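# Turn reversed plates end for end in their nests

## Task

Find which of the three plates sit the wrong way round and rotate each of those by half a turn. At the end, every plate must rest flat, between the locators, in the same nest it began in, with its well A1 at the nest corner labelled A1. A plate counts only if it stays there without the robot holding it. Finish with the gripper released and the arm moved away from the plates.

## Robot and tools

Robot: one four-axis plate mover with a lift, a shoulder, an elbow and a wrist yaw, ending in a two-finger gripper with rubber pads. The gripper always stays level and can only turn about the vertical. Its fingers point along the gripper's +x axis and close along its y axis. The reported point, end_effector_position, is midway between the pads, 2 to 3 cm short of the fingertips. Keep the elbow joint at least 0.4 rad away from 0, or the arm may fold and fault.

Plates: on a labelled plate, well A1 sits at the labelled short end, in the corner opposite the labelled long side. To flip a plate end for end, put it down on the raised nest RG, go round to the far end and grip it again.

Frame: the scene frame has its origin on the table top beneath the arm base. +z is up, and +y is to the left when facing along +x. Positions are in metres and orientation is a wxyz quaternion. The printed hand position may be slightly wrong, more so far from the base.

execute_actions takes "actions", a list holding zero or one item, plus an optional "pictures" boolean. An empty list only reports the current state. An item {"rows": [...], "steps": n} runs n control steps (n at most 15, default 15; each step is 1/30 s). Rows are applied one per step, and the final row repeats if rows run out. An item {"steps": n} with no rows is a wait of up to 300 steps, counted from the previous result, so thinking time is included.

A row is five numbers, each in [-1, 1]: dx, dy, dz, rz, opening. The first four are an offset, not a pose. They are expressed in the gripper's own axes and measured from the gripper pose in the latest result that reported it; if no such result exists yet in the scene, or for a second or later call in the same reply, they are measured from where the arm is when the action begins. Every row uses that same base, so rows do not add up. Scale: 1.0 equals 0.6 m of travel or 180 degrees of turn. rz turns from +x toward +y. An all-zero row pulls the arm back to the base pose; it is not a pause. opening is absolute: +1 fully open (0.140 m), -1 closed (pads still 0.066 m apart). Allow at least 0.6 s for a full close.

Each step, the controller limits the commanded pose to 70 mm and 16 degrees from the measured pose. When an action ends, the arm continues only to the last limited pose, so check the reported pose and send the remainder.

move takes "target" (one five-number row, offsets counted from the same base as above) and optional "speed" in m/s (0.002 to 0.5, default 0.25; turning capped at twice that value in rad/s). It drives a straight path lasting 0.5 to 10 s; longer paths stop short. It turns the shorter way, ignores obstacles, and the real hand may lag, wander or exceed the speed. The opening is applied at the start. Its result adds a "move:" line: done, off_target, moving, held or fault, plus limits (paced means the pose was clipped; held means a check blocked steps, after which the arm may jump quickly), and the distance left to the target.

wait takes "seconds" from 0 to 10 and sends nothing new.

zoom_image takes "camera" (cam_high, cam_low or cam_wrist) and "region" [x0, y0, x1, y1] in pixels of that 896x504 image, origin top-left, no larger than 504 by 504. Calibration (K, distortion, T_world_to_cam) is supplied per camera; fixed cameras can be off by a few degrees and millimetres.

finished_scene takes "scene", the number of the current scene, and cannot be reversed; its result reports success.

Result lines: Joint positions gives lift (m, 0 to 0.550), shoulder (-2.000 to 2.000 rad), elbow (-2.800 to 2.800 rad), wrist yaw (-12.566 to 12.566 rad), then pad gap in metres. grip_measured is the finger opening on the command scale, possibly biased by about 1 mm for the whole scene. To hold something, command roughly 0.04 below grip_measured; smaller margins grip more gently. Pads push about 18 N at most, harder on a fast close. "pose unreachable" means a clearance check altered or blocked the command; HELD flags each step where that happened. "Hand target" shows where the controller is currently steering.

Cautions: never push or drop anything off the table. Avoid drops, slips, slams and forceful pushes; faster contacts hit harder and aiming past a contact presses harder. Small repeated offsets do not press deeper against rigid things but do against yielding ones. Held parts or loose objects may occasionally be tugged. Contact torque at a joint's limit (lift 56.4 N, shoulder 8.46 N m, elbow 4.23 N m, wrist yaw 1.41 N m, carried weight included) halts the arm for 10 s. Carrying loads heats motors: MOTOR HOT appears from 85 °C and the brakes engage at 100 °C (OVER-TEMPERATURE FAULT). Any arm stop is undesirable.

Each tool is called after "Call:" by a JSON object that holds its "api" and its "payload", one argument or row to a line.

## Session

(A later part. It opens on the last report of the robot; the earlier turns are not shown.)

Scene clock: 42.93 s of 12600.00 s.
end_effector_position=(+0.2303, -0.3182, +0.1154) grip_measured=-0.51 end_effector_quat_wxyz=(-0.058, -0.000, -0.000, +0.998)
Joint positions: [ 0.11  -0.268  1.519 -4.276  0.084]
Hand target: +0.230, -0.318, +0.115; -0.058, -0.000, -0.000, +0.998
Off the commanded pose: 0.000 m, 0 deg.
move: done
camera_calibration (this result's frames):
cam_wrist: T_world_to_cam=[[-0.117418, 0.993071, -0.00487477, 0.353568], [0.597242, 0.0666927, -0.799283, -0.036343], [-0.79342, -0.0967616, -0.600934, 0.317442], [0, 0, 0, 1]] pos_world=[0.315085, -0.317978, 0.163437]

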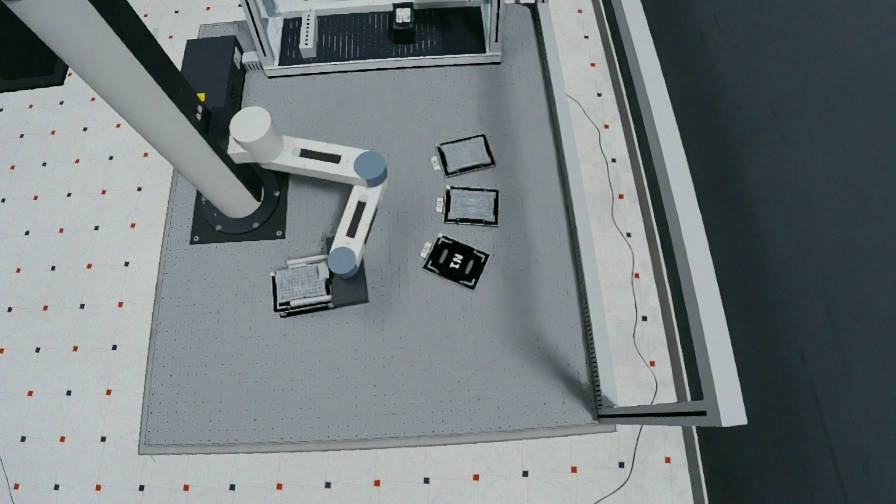

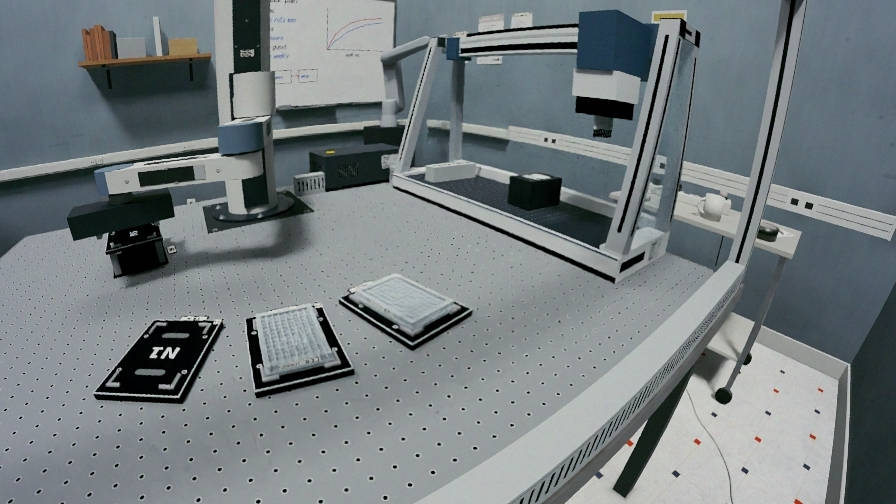

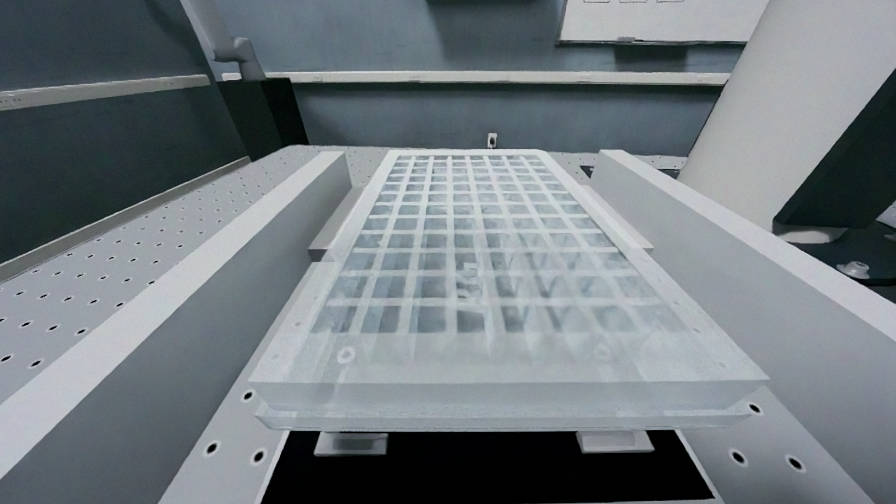

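Call:
{"api": "move", "payload": {
  "target": [0.019, 0, -0.039, 0.004, -0.55],
  "speed": 0.06
}}

Scene clock: 45.03 s of 12600.00 s.
end_effector_position=(+0.2190, -0.3194, +0.0919) grip_measured=-0.51 end_effector_quat_wxyz=(-0.064, -0.000, -0.000, +0.998)
Joint positions: [ 0.087 -0.281  1.484 -4.217  0.084]
Hand target: +0.219, -0.319, +0.092; -0.064, -0.000, -0.000, +0.998
Off the commanded pose: 0.000 m, 0 deg.
move: done
camera_calibration (this result's frames):
cam_wrist: T_world_to_cam=[[-0.129586, 0.991556, -0.00487477, 0.355556], [0.596379, 0.0740108, -0.799283, -0.0457318], [-0.792174, -0.106483, -0.600934, 0.290855], [0, 0, 0, 1]] pos_world=[0.303756, -0.318198, 0.139965]

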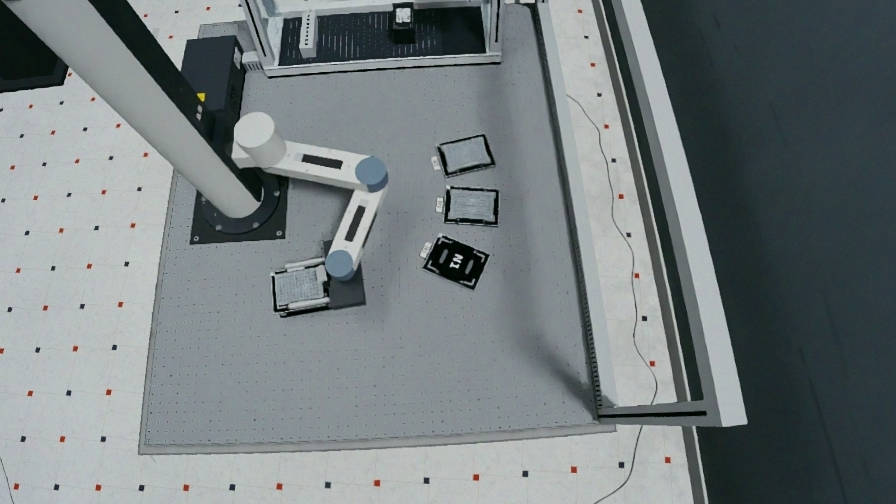

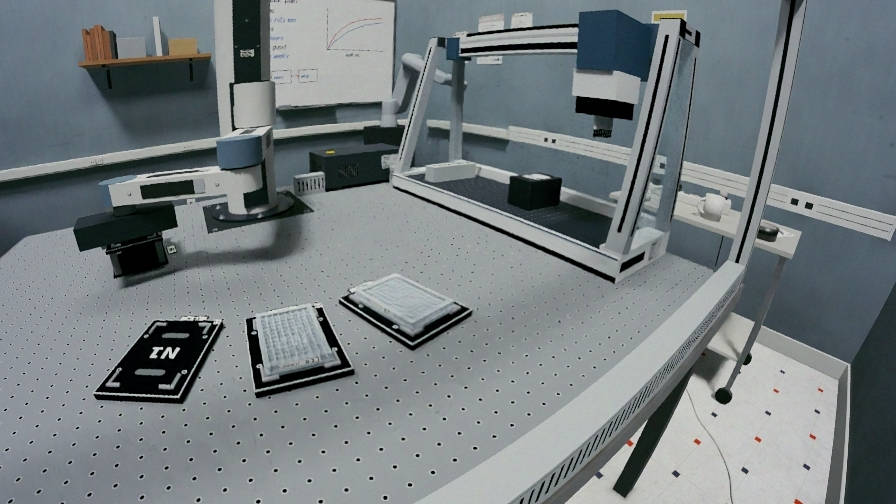

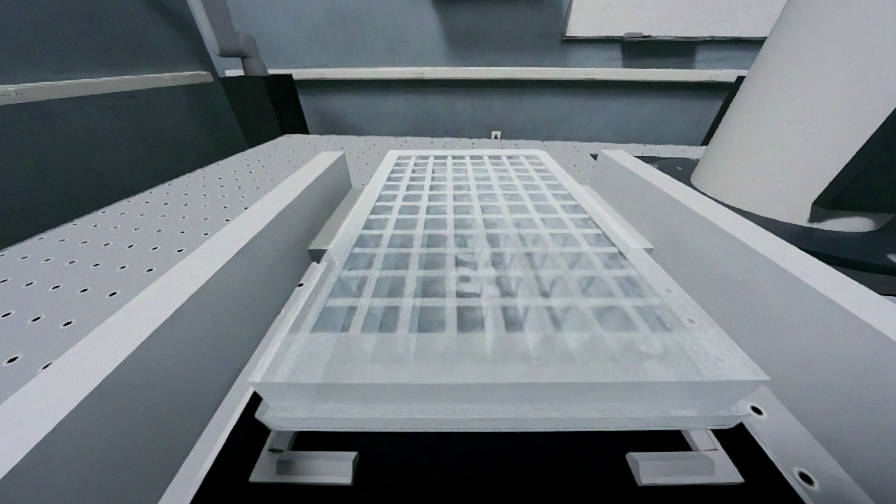

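Call:
{"api": "move", "payload": {
  "target": [0, 0.0005, -0.018, 0, -0.55],
  "speed": 0.02
}}

Scene clock: 46.43 s of 12600.00 s.
end_effector_position=(+0.2191, -0.3197, +0.0811) grip_measured=-0.51 end_effector_quat_wxyz=(-0.064, -0.000, -0.000, +0.998)
Joint positions: [ 0.076 -0.281  1.485 -4.218  0.084]
Hand target: +0.219, -0.320, +0.081; -0.064, -0.000, -0.000, +0.998
Off the commanded pose: 0.000 m, 0 deg.
move: done
camera_calibration (this result's frames):
cam_wrist: T_world_to_cam=[[-0.129811, 0.991527, -0.00487477, 0.355819], [0.596362, 0.0741466, -0.799283, -0.0543927], [-0.792149, -0.106663, -0.600934, 0.284303], [0, 0, 0, 1]] pos_world=[0.303838, -0.318446, 0.129107]

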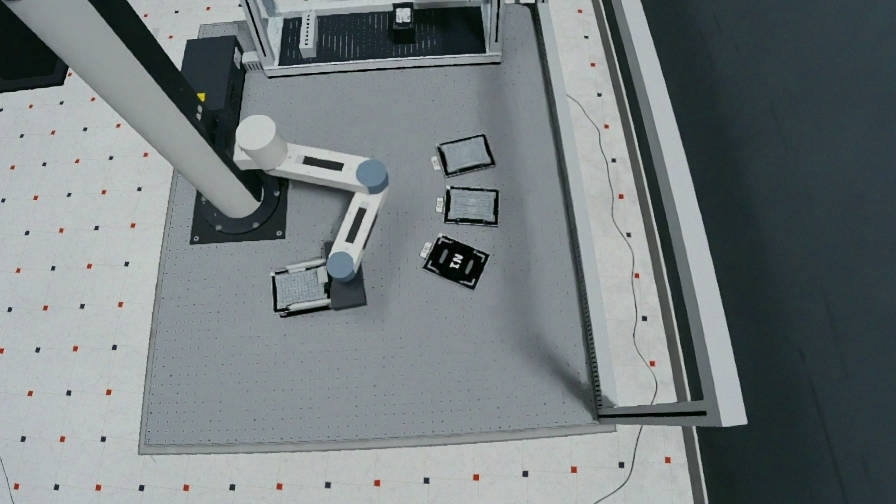

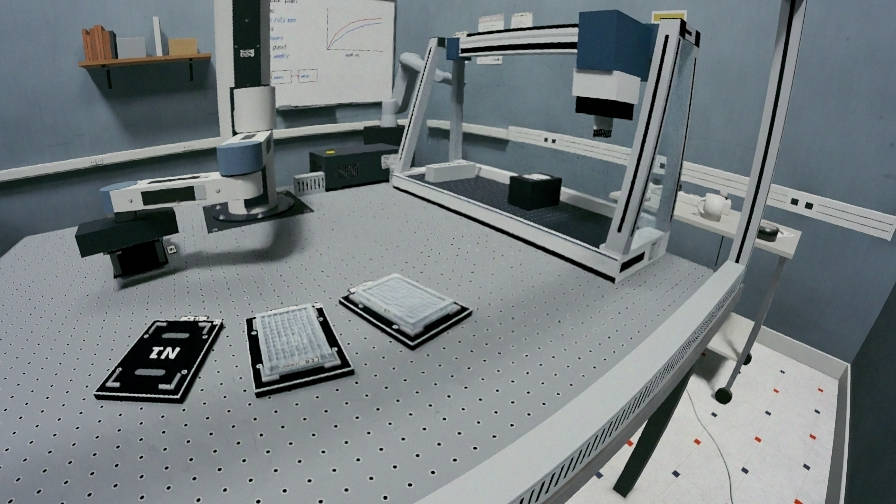

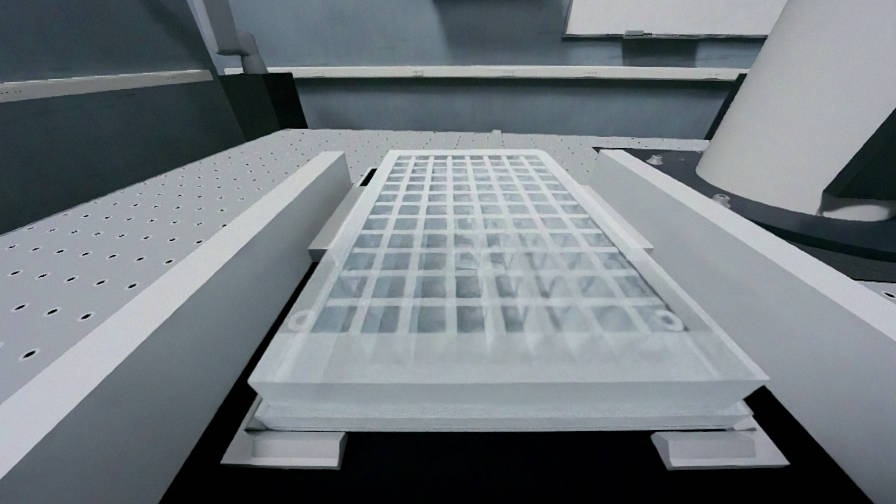

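Call:
{"api": "execute_actions", "payload": {
  "actions": [
    {"rows": [[0,0,-0.0006,0,-0.55],[0,0,-0.0012,0,-0.55],[0,0,-0.0018,0,-0.55],[0,0,-0.0018,0,-0.55],[0,0,-0.0018,0,-0.55],[0,0,-0.0018,0,-0.55],[0,0,-0.0018,0,-0.5],[0,0,-0.0018,0,-0.4],[0,0,-0.0018,0,0.1]], "steps": 15}
  ]
}}

Call:
{"api": "move", "payload": {
  "target": [0, 0, 0.05, 0, 0.1],
  "speed": 0.2
}}

Call:
{"api": "move", "payload": {
  "target": [0, 0, 0, 0.998, 0.1],
  "speed": 0.5
}}

Scene clock: 48.17 s of 12600.00 s.
end_effector_position=(+0.2191, -0.3197, +0.0800) grip_measured=+0.10 end_effector_quat_wxyz=(-0.064, -0.000, -0.000, +0.998)
Joint positions: [ 0.075 -0.281  1.485 -4.218  0.107]
Hand target: +0.219, -0.320, +0.080; -0.064, -0.000, -0.000, +0.998
Off the commanded pose: 0.000 m, 0 deg.
Steps of this call (steps 1 to 37: nothing new was sent; steps 38 to 52: all 15 steps of this action). Readings (end_effector_position):
38: (+0.2191, -0.3197, +0.0811)
39: (+0.2191, -0.3197, +0.0808)
41: (+0.2191, -0.3197, +0.0800)
45: (+0.2191, -0.3197, +0.0800)
52: the state above
camera_calibration (this result's frames):
cam_wrist: T_world_to_cam=[[-0.129784, 0.99153, -0.00487477, 0.355799], [0.596364, 0.0741303, -0.799283, -0.0552757], [-0.792152, -0.106642, -0.600934, 0.283654], [0, 0, 0, 1]] pos_world=[0.303839, -0.318439, 0.128011]

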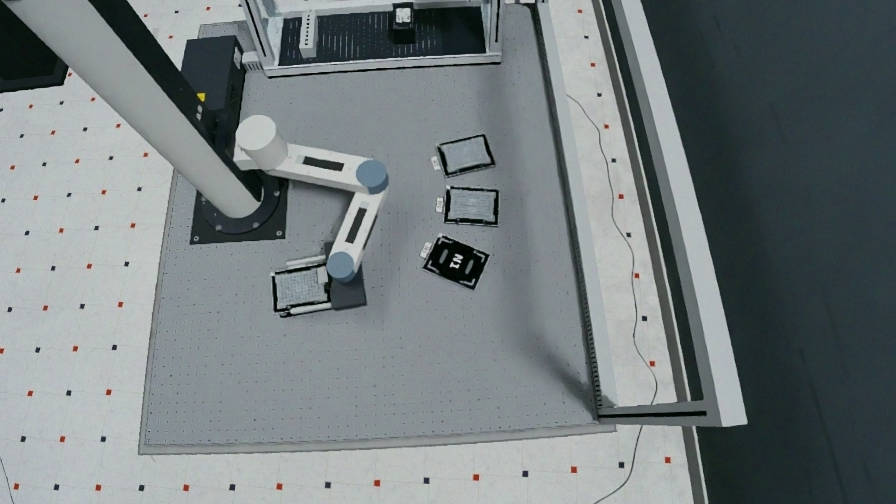

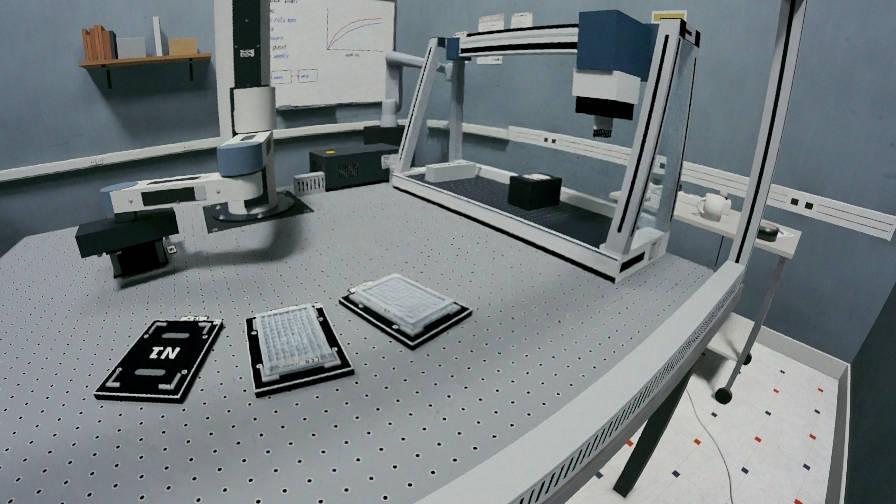

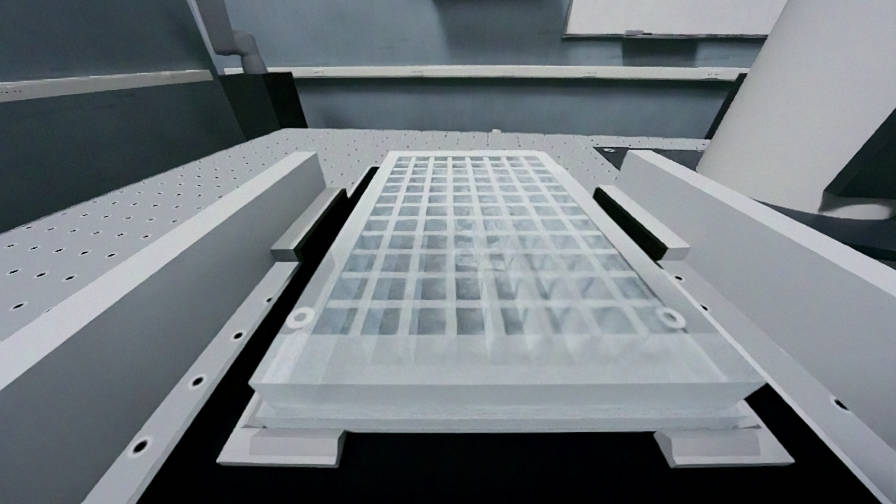

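Scene clock: 49.10 s of 12600.00 s.
end_effector_position=(+0.2191, -0.3197, +0.1100) grip_measured=+0.10 end_effector_quat_wxyz=(-0.064, -0.000, -0.000, +0.998)
Joint positions: [ 0.105 -0.281  1.485 -4.218  0.107]
Hand target: +0.219, -0.320, +0.110; -0.064, -0.000, -0.000, +0.998
Off the commanded pose: 0.000 m, 0 deg.
move: done
camera_calibration (this result's frames):
cam_wrist: T_world_to_cam=[[-0.129814, 0.991526, -0.00487477, 0.355959], [0.596362, 0.0741483, -0.799283, -0.0312473], [-0.792149, -0.106666, -0.600934, 0.301714], [0, 0, 0, 1]] pos_world=[0.303846, -0.318443, 0.15807]

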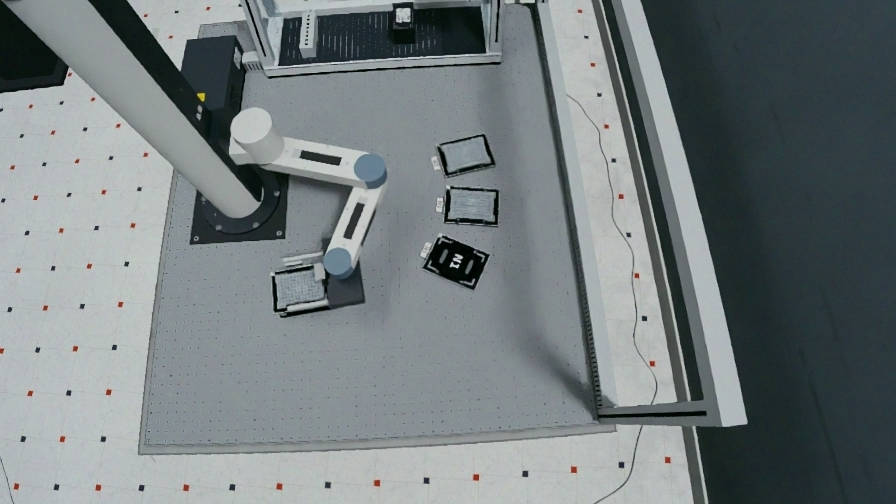

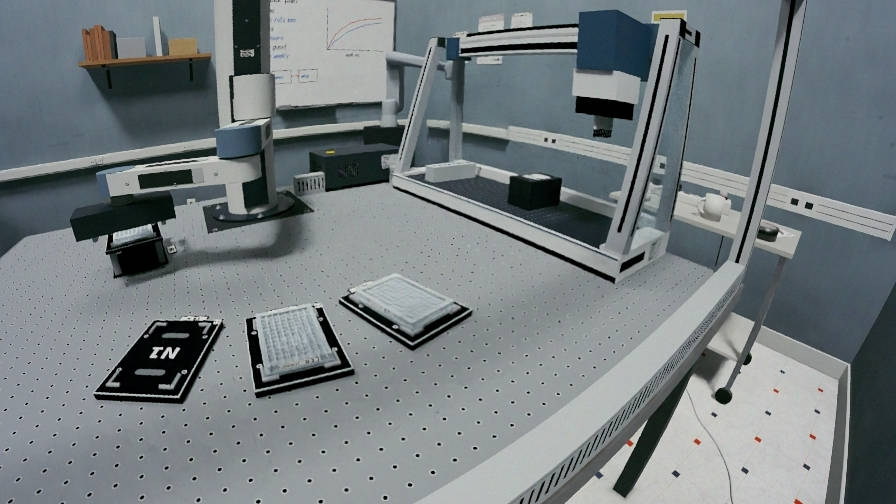

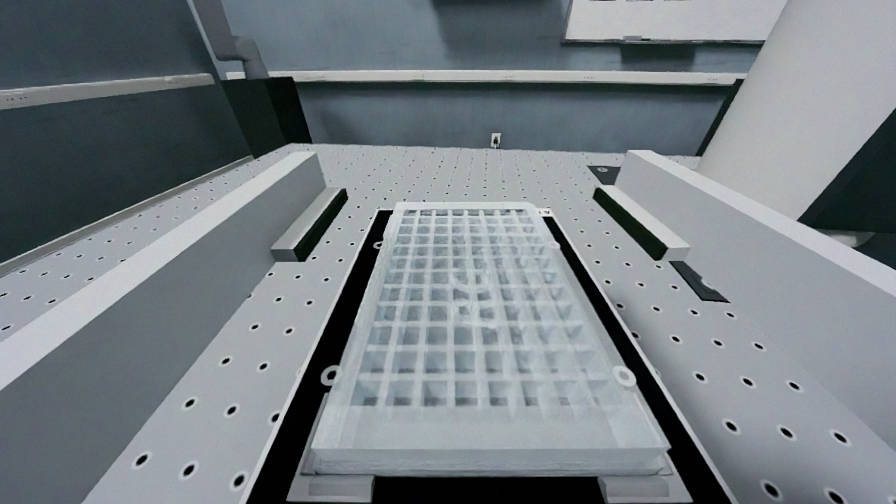

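Scene clock: 52.67 s of 12600.00 s.
end_effector_position=(+0.2193, -0.3200, +0.1100) grip_measured=+0.10 end_effector_quat_wxyz=(+0.998, +0.000, +0.000, +0.061)
Joint positions: [ 0.105 -1.094  1.471 -0.255  0.107]
Hand target: +0.219, -0.320, +0.110; +0.998, +0.000, +0.000, +0.061
Off the commanded pose: 0.000 m, 0 deg.
move: done
camera_calibration (this result's frames):
cam_wrist: T_world_to_cam=[[0.123803, -0.992295, -0.00487477, -0.334145], [-0.596801, -0.0705329, -0.799283, 0.184009], [0.792781, 0.101863, -0.600934, 0.0210105], [0, 0, 0, 1]] pos_world=[0.134528, -0.320732, 0.158072]

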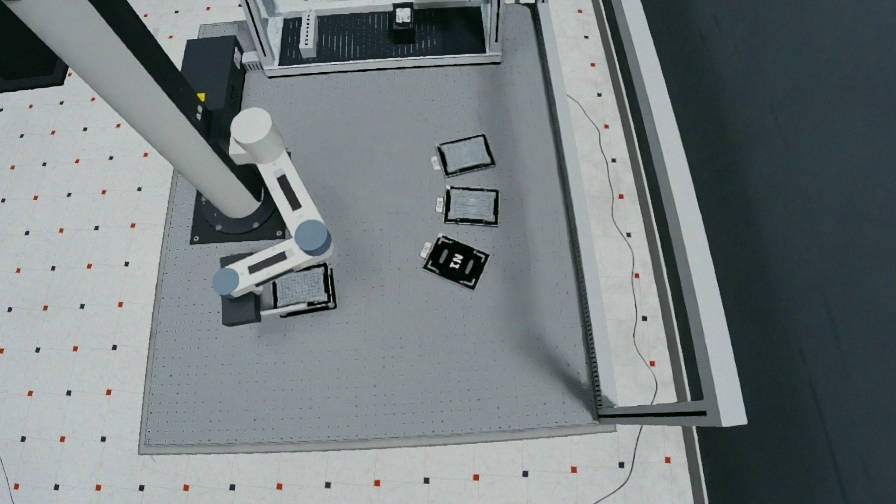

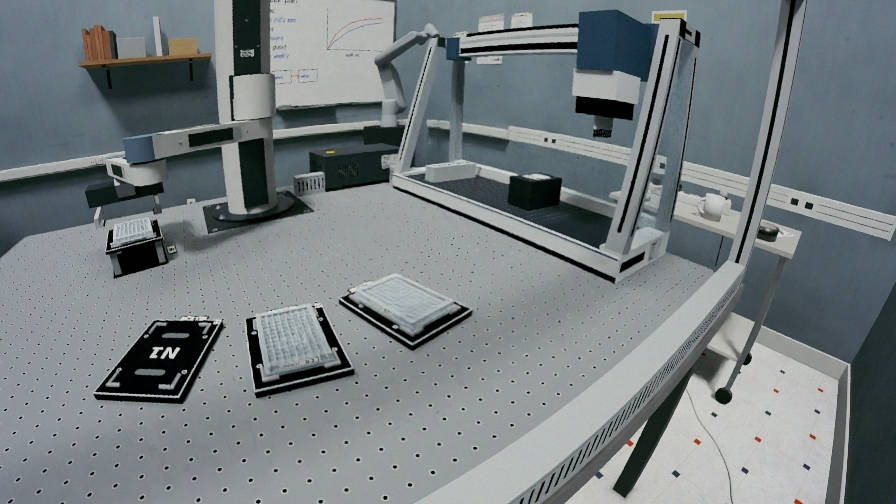

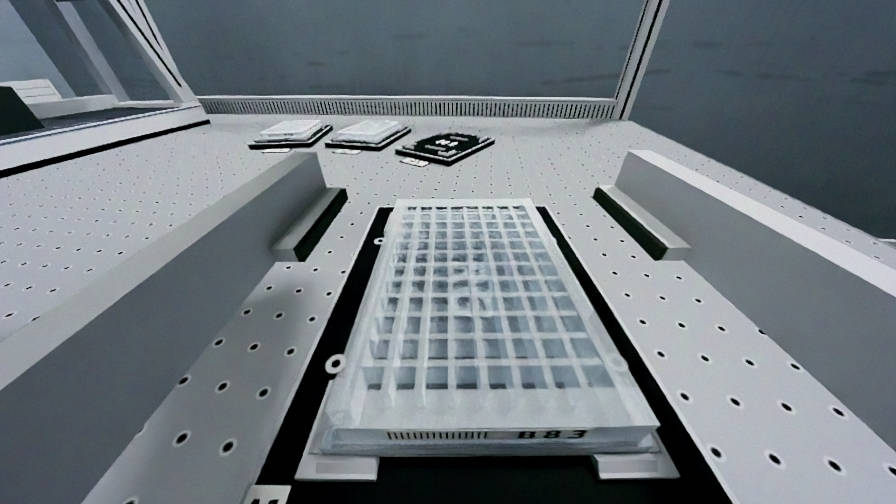

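Call:
{"api": "move", "payload": {
  "target": [0.0073, 0, -0.0505, 0.002, -0.3],
  "speed": 0.08
}}

Call:
{"api": "execute_actions", "payload": {
  "actions": [
    {"rows": [[0,0,0,0,-0.4],[0,0,0,0,-0.44],[0,0,0,0,-0.47],[0,0,0,0,-0.49],[0,0,0,0,-0.51],[0,0,0,0,-0.53],[0,0,0,0,-0.55]], "steps": 12}
  ]
}}

Scene clock: 54.90 s of 12600.00 s.
end_effector_position=(+0.2236, -0.3194, +0.0797) grip_measured=-0.30 end_effector_quat_wxyz=(+0.998, +0.000, +0.000, +0.064)
Joint positions: [ 0.075 -1.08   1.466 -0.258  0.092]
Hand target: +0.224, -0.319, +0.080; +0.998, +0.000, +0.000, +0.064
Off the commanded pose: 0.000 m, 0 deg.
move: done
camera_calibration (this result's frames):
cam_wrist: T_world_to_cam=[[0.130317, -0.99146, -0.00487477, -0.335459], [-0.596325, -0.0744506, -0.799283, 0.160991], [0.792095, 0.107067, -0.600934, 0.00111578], [0, 0, 0, 1]] pos_world=[0.138835, -0.320728, 0.127713]

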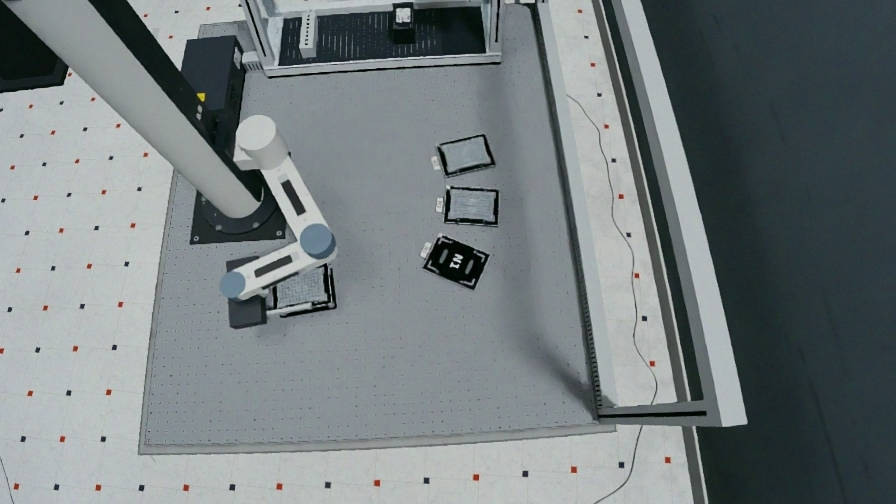

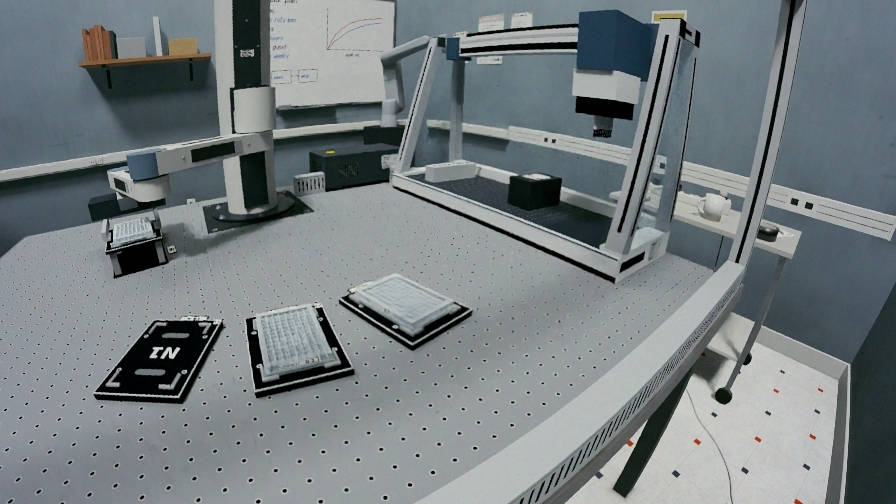

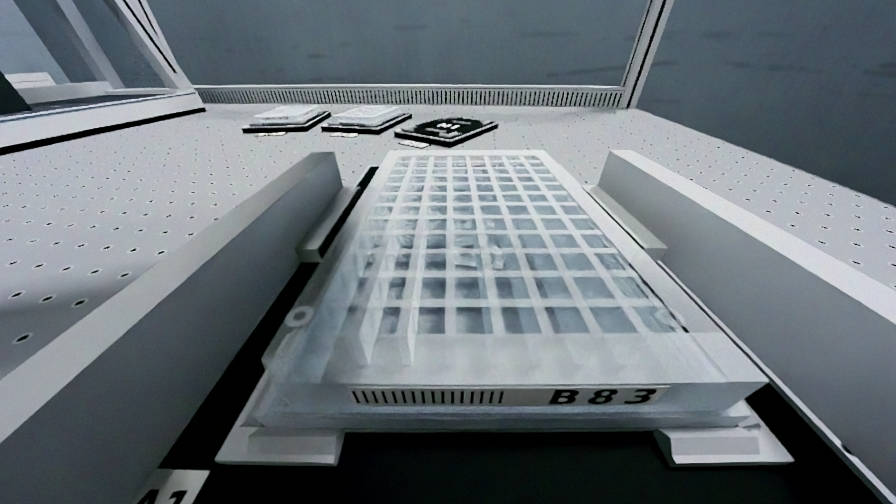

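Scene clock: 55.30 s of 12600.00 s.
end_effector_position=(+0.2236, -0.3194, +0.0797) grip_measured=-0.52 end_effector_quat_wxyz=(+0.998, +0.000, +0.000, +0.064)
Joint positions: [ 0.075 -1.08   1.466 -0.258  0.084]
Hand target: +0.224, -0.319, +0.080; +0.998, +0.000, +0.000, +0.064
Off the commanded pose: 0.000 m, 0 deg.
Steps of this call (steps 1 to 12: all 12 steps of this action). Readings (end_effector_position):
1: (+0.2236, -0.3194, +0.0797)
2: (+0.2236, -0.3194, +0.0797)
4: (+0.2236, -0.3194, +0.0797)
8: (+0.2236, -0.3194, +0.0797)
12: the state above
camera_calibration (this result's frames):
cam_wrist: T_world_to_cam=[[0.130304, -0.991462, -0.00487477, -0.335455], [-0.596326, -0.0744426, -0.799283, 0.160994], [0.792096, 0.107056, -0.600934, 0.00111292], [0, 0, 0, 1]] pos_world=[0.138834, -0.320725, 0.127713]

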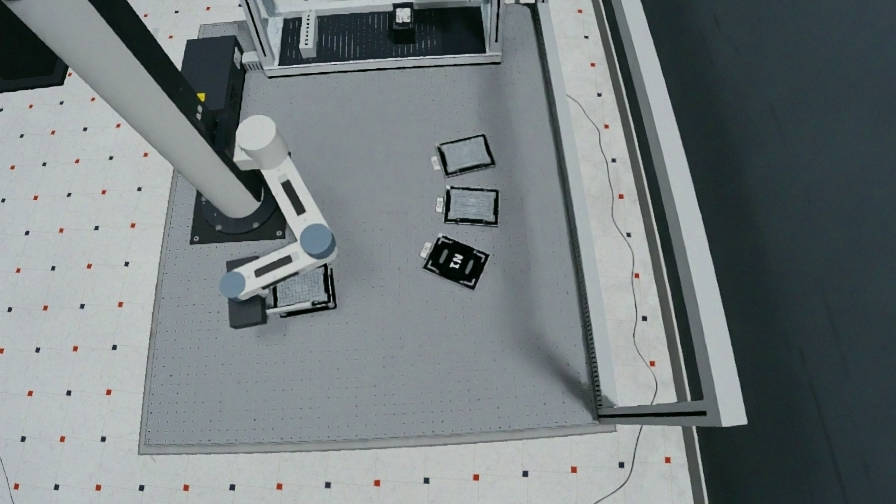

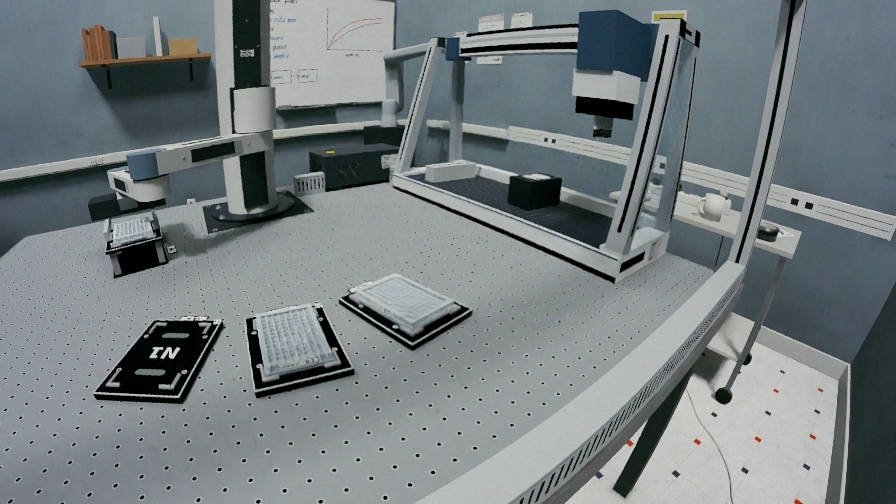

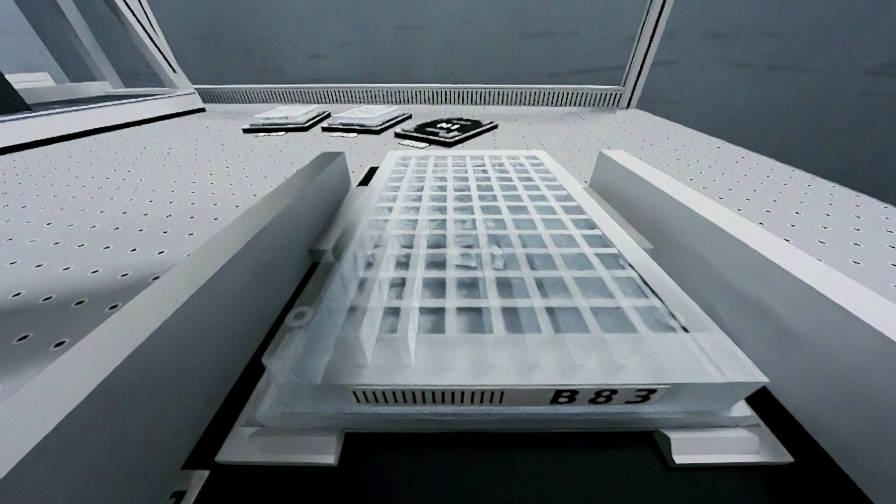

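Call:
{"api": "move", "payload": {
  "target": [0, 0, 0.045, 0, -0.56],
  "speed": 0.1
}}

Call:
{"api": "move", "payload": {
  "target": [0.7253, 0.0133, -0.05, -0.1937, -0.56],
  "speed": 0.4
}}

Call:
{"api": "move", "payload": {
  "target": [0, 0, -0.054, 0, -0.56],
  "speed": 0.1
}}

Scene clock: 57.83 s of 12600.00 s.
end_effector_position=(+0.2236, -0.3194, +0.1067) grip_measured=-0.52 end_effector_quat_wxyz=(+0.998, +0.000, +0.000, +0.064)
Joint positions: [ 0.102 -1.08   1.466 -0.258  0.084]
Hand target: +0.224, -0.319, +0.107; +0.998, +0.000, +0.000, +0.064
Off the commanded pose: 0.000 m, 0 deg.
move: done
camera_calibration (this result's frames):
cam_wrist: T_world_to_cam=[[0.130324, -0.991459, -0.00487477, -0.335328], [-0.596324, -0.0744549, -0.799283, 0.182608], [0.792094, 0.107073, -0.600934, 0.0173708], [0, 0, 0, 1]] pos_world=[0.138836, -0.320728, 0.15476]

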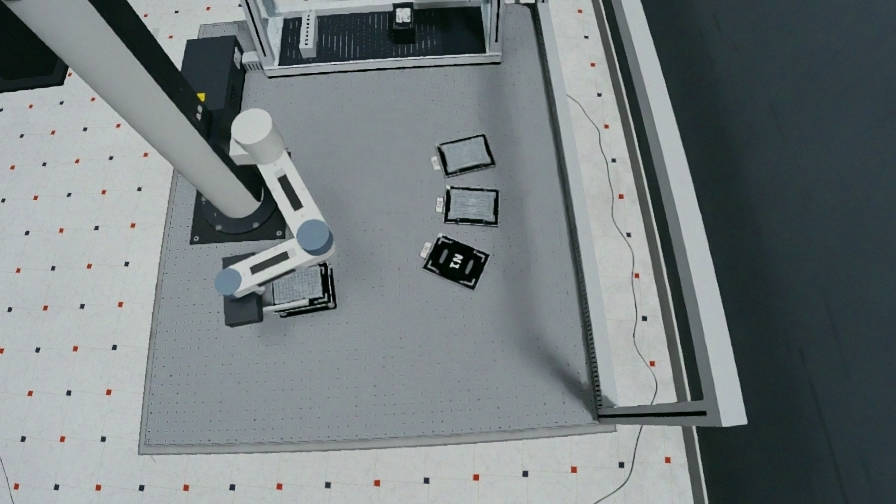

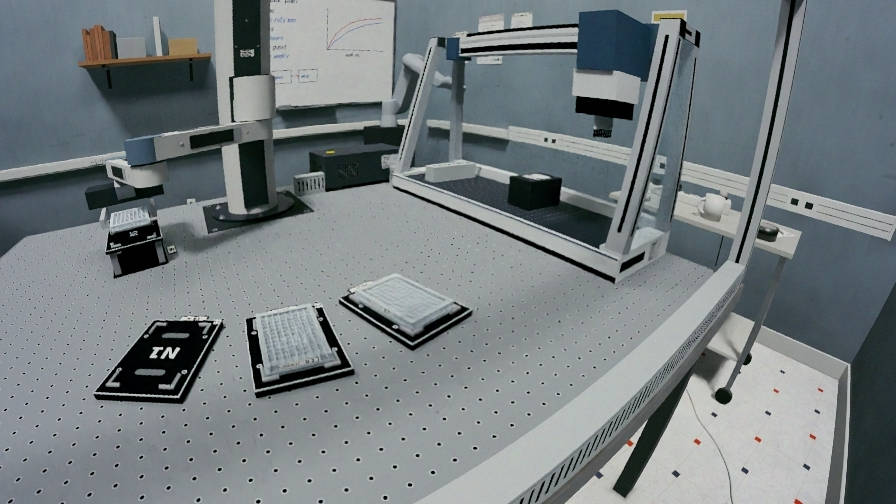

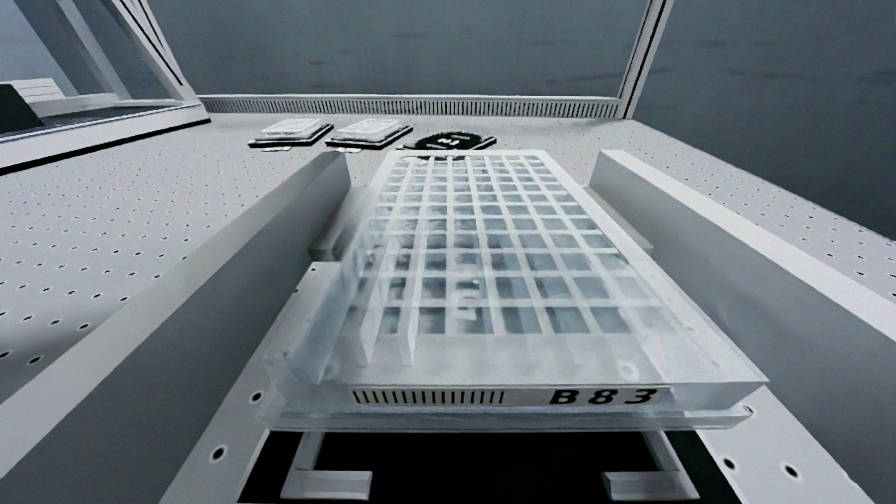

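Scene clock: 59.60 s of 12600.00 s.
end_effector_position=(+0.6539, -0.2553, +0.0767) grip_measured=-0.52 end_effector_quat_wxyz=(+0.971, +0.000, +0.000, -0.238)
Joint positions: [ 0.072  0.131  1.767 -2.378  0.084]
Hand target: +0.654, -0.255, +0.077; +0.971, +0.000, +0.000, -0.238
Off the commanded pose: 0.000 m, 0 deg.
move: done; limits=paced
camera_calibration (this result's frames):
cam_wrist: T_world_to_cam=[[-0.45974, -0.88804, -0.00487477, 0.0842835], [-0.531875, 0.279741, -0.799283, 0.468299], [0.711159, -0.36487, -0.600934, -0.415908], [0, 0, 0, 1]] pos_world=[0.583602, -0.207908, 0.124781]

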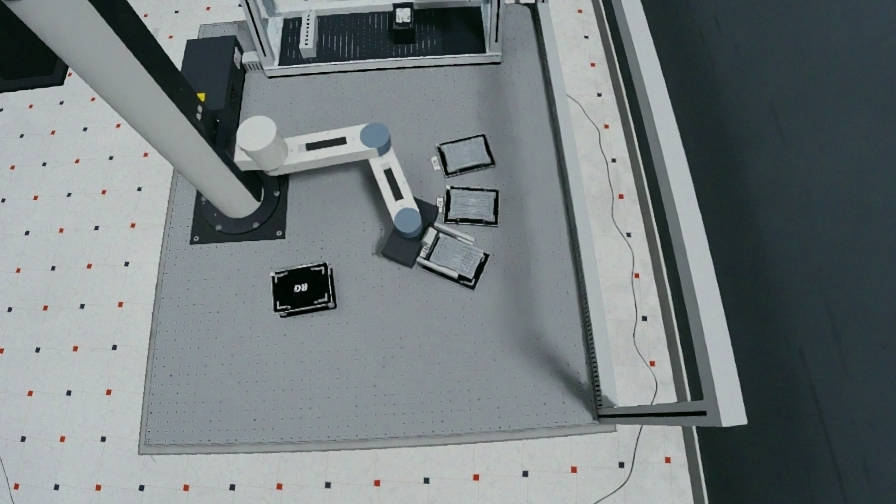

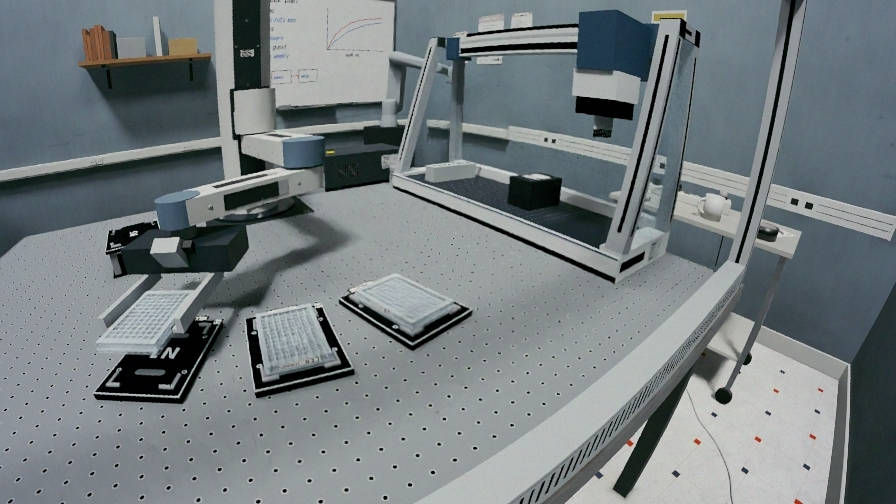

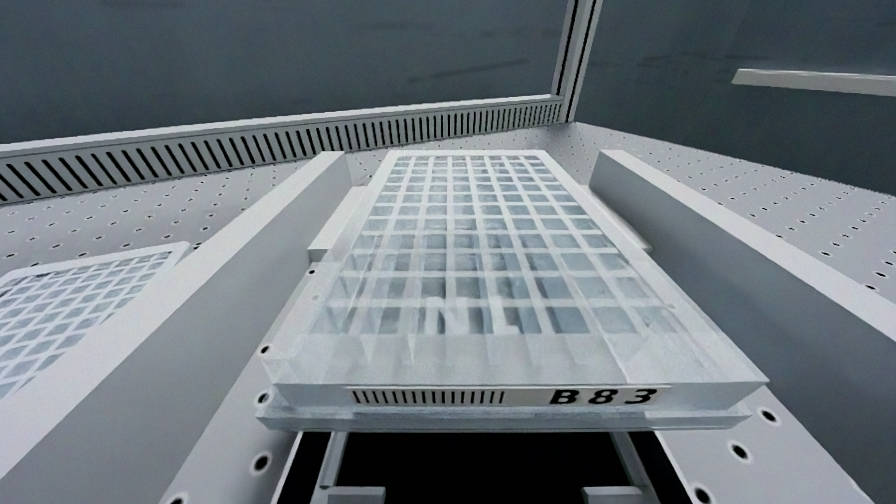

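Scene clock: 60.33 s of 12600.00 s.
end_effector_position=(+0.6539, -0.2553, +0.0443) grip_measured=-0.52 end_effector_quat_wxyz=(+0.971, +0.000, +0.000, -0.238)
Joint positions: [ 0.039  0.131  1.767 -2.378  0.084]
Hand target: +0.654, -0.255, +0.044; +0.971, +0.000, +0.000, -0.238
Off the commanded pose: 0.000 m, 0 deg.
move: done
camera_calibration (this result's frames):
cam_wrist: T_world_to_cam=[[-0.459762, -0.888029, -0.00487477, 0.0841344], [-0.531868, 0.279753, -0.799283, 0.442341], [0.711151, -0.364887, -0.600934, -0.435417], [0, 0, 0, 1]] pos_world=[0.583597, -0.207911, 0.0923089]

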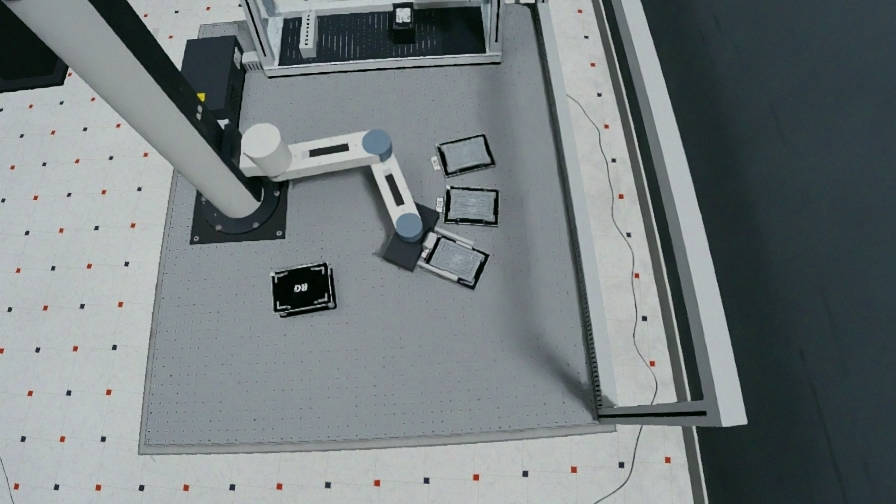

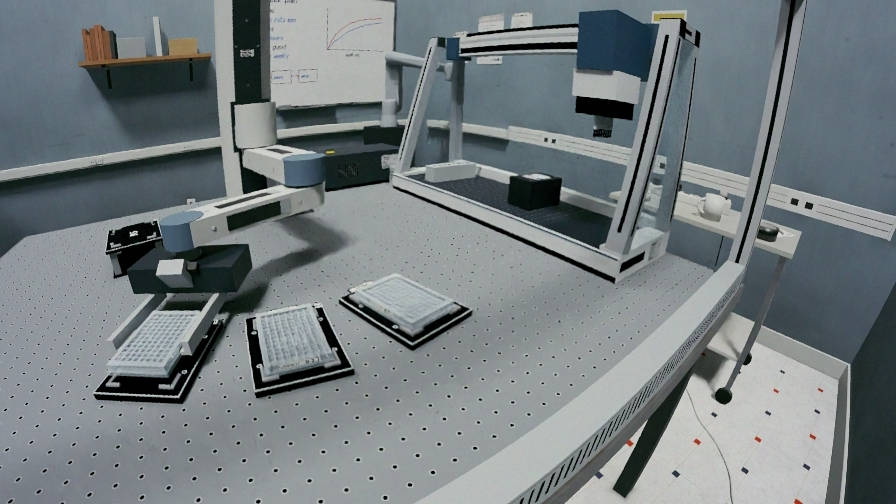

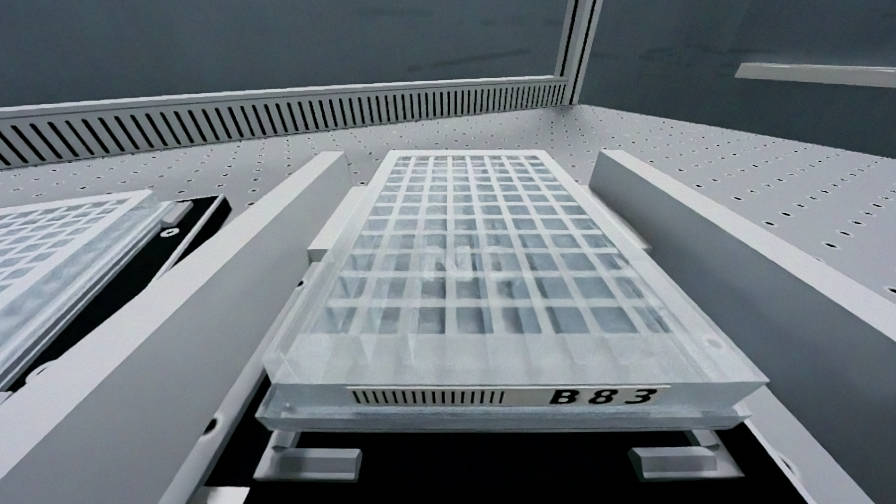

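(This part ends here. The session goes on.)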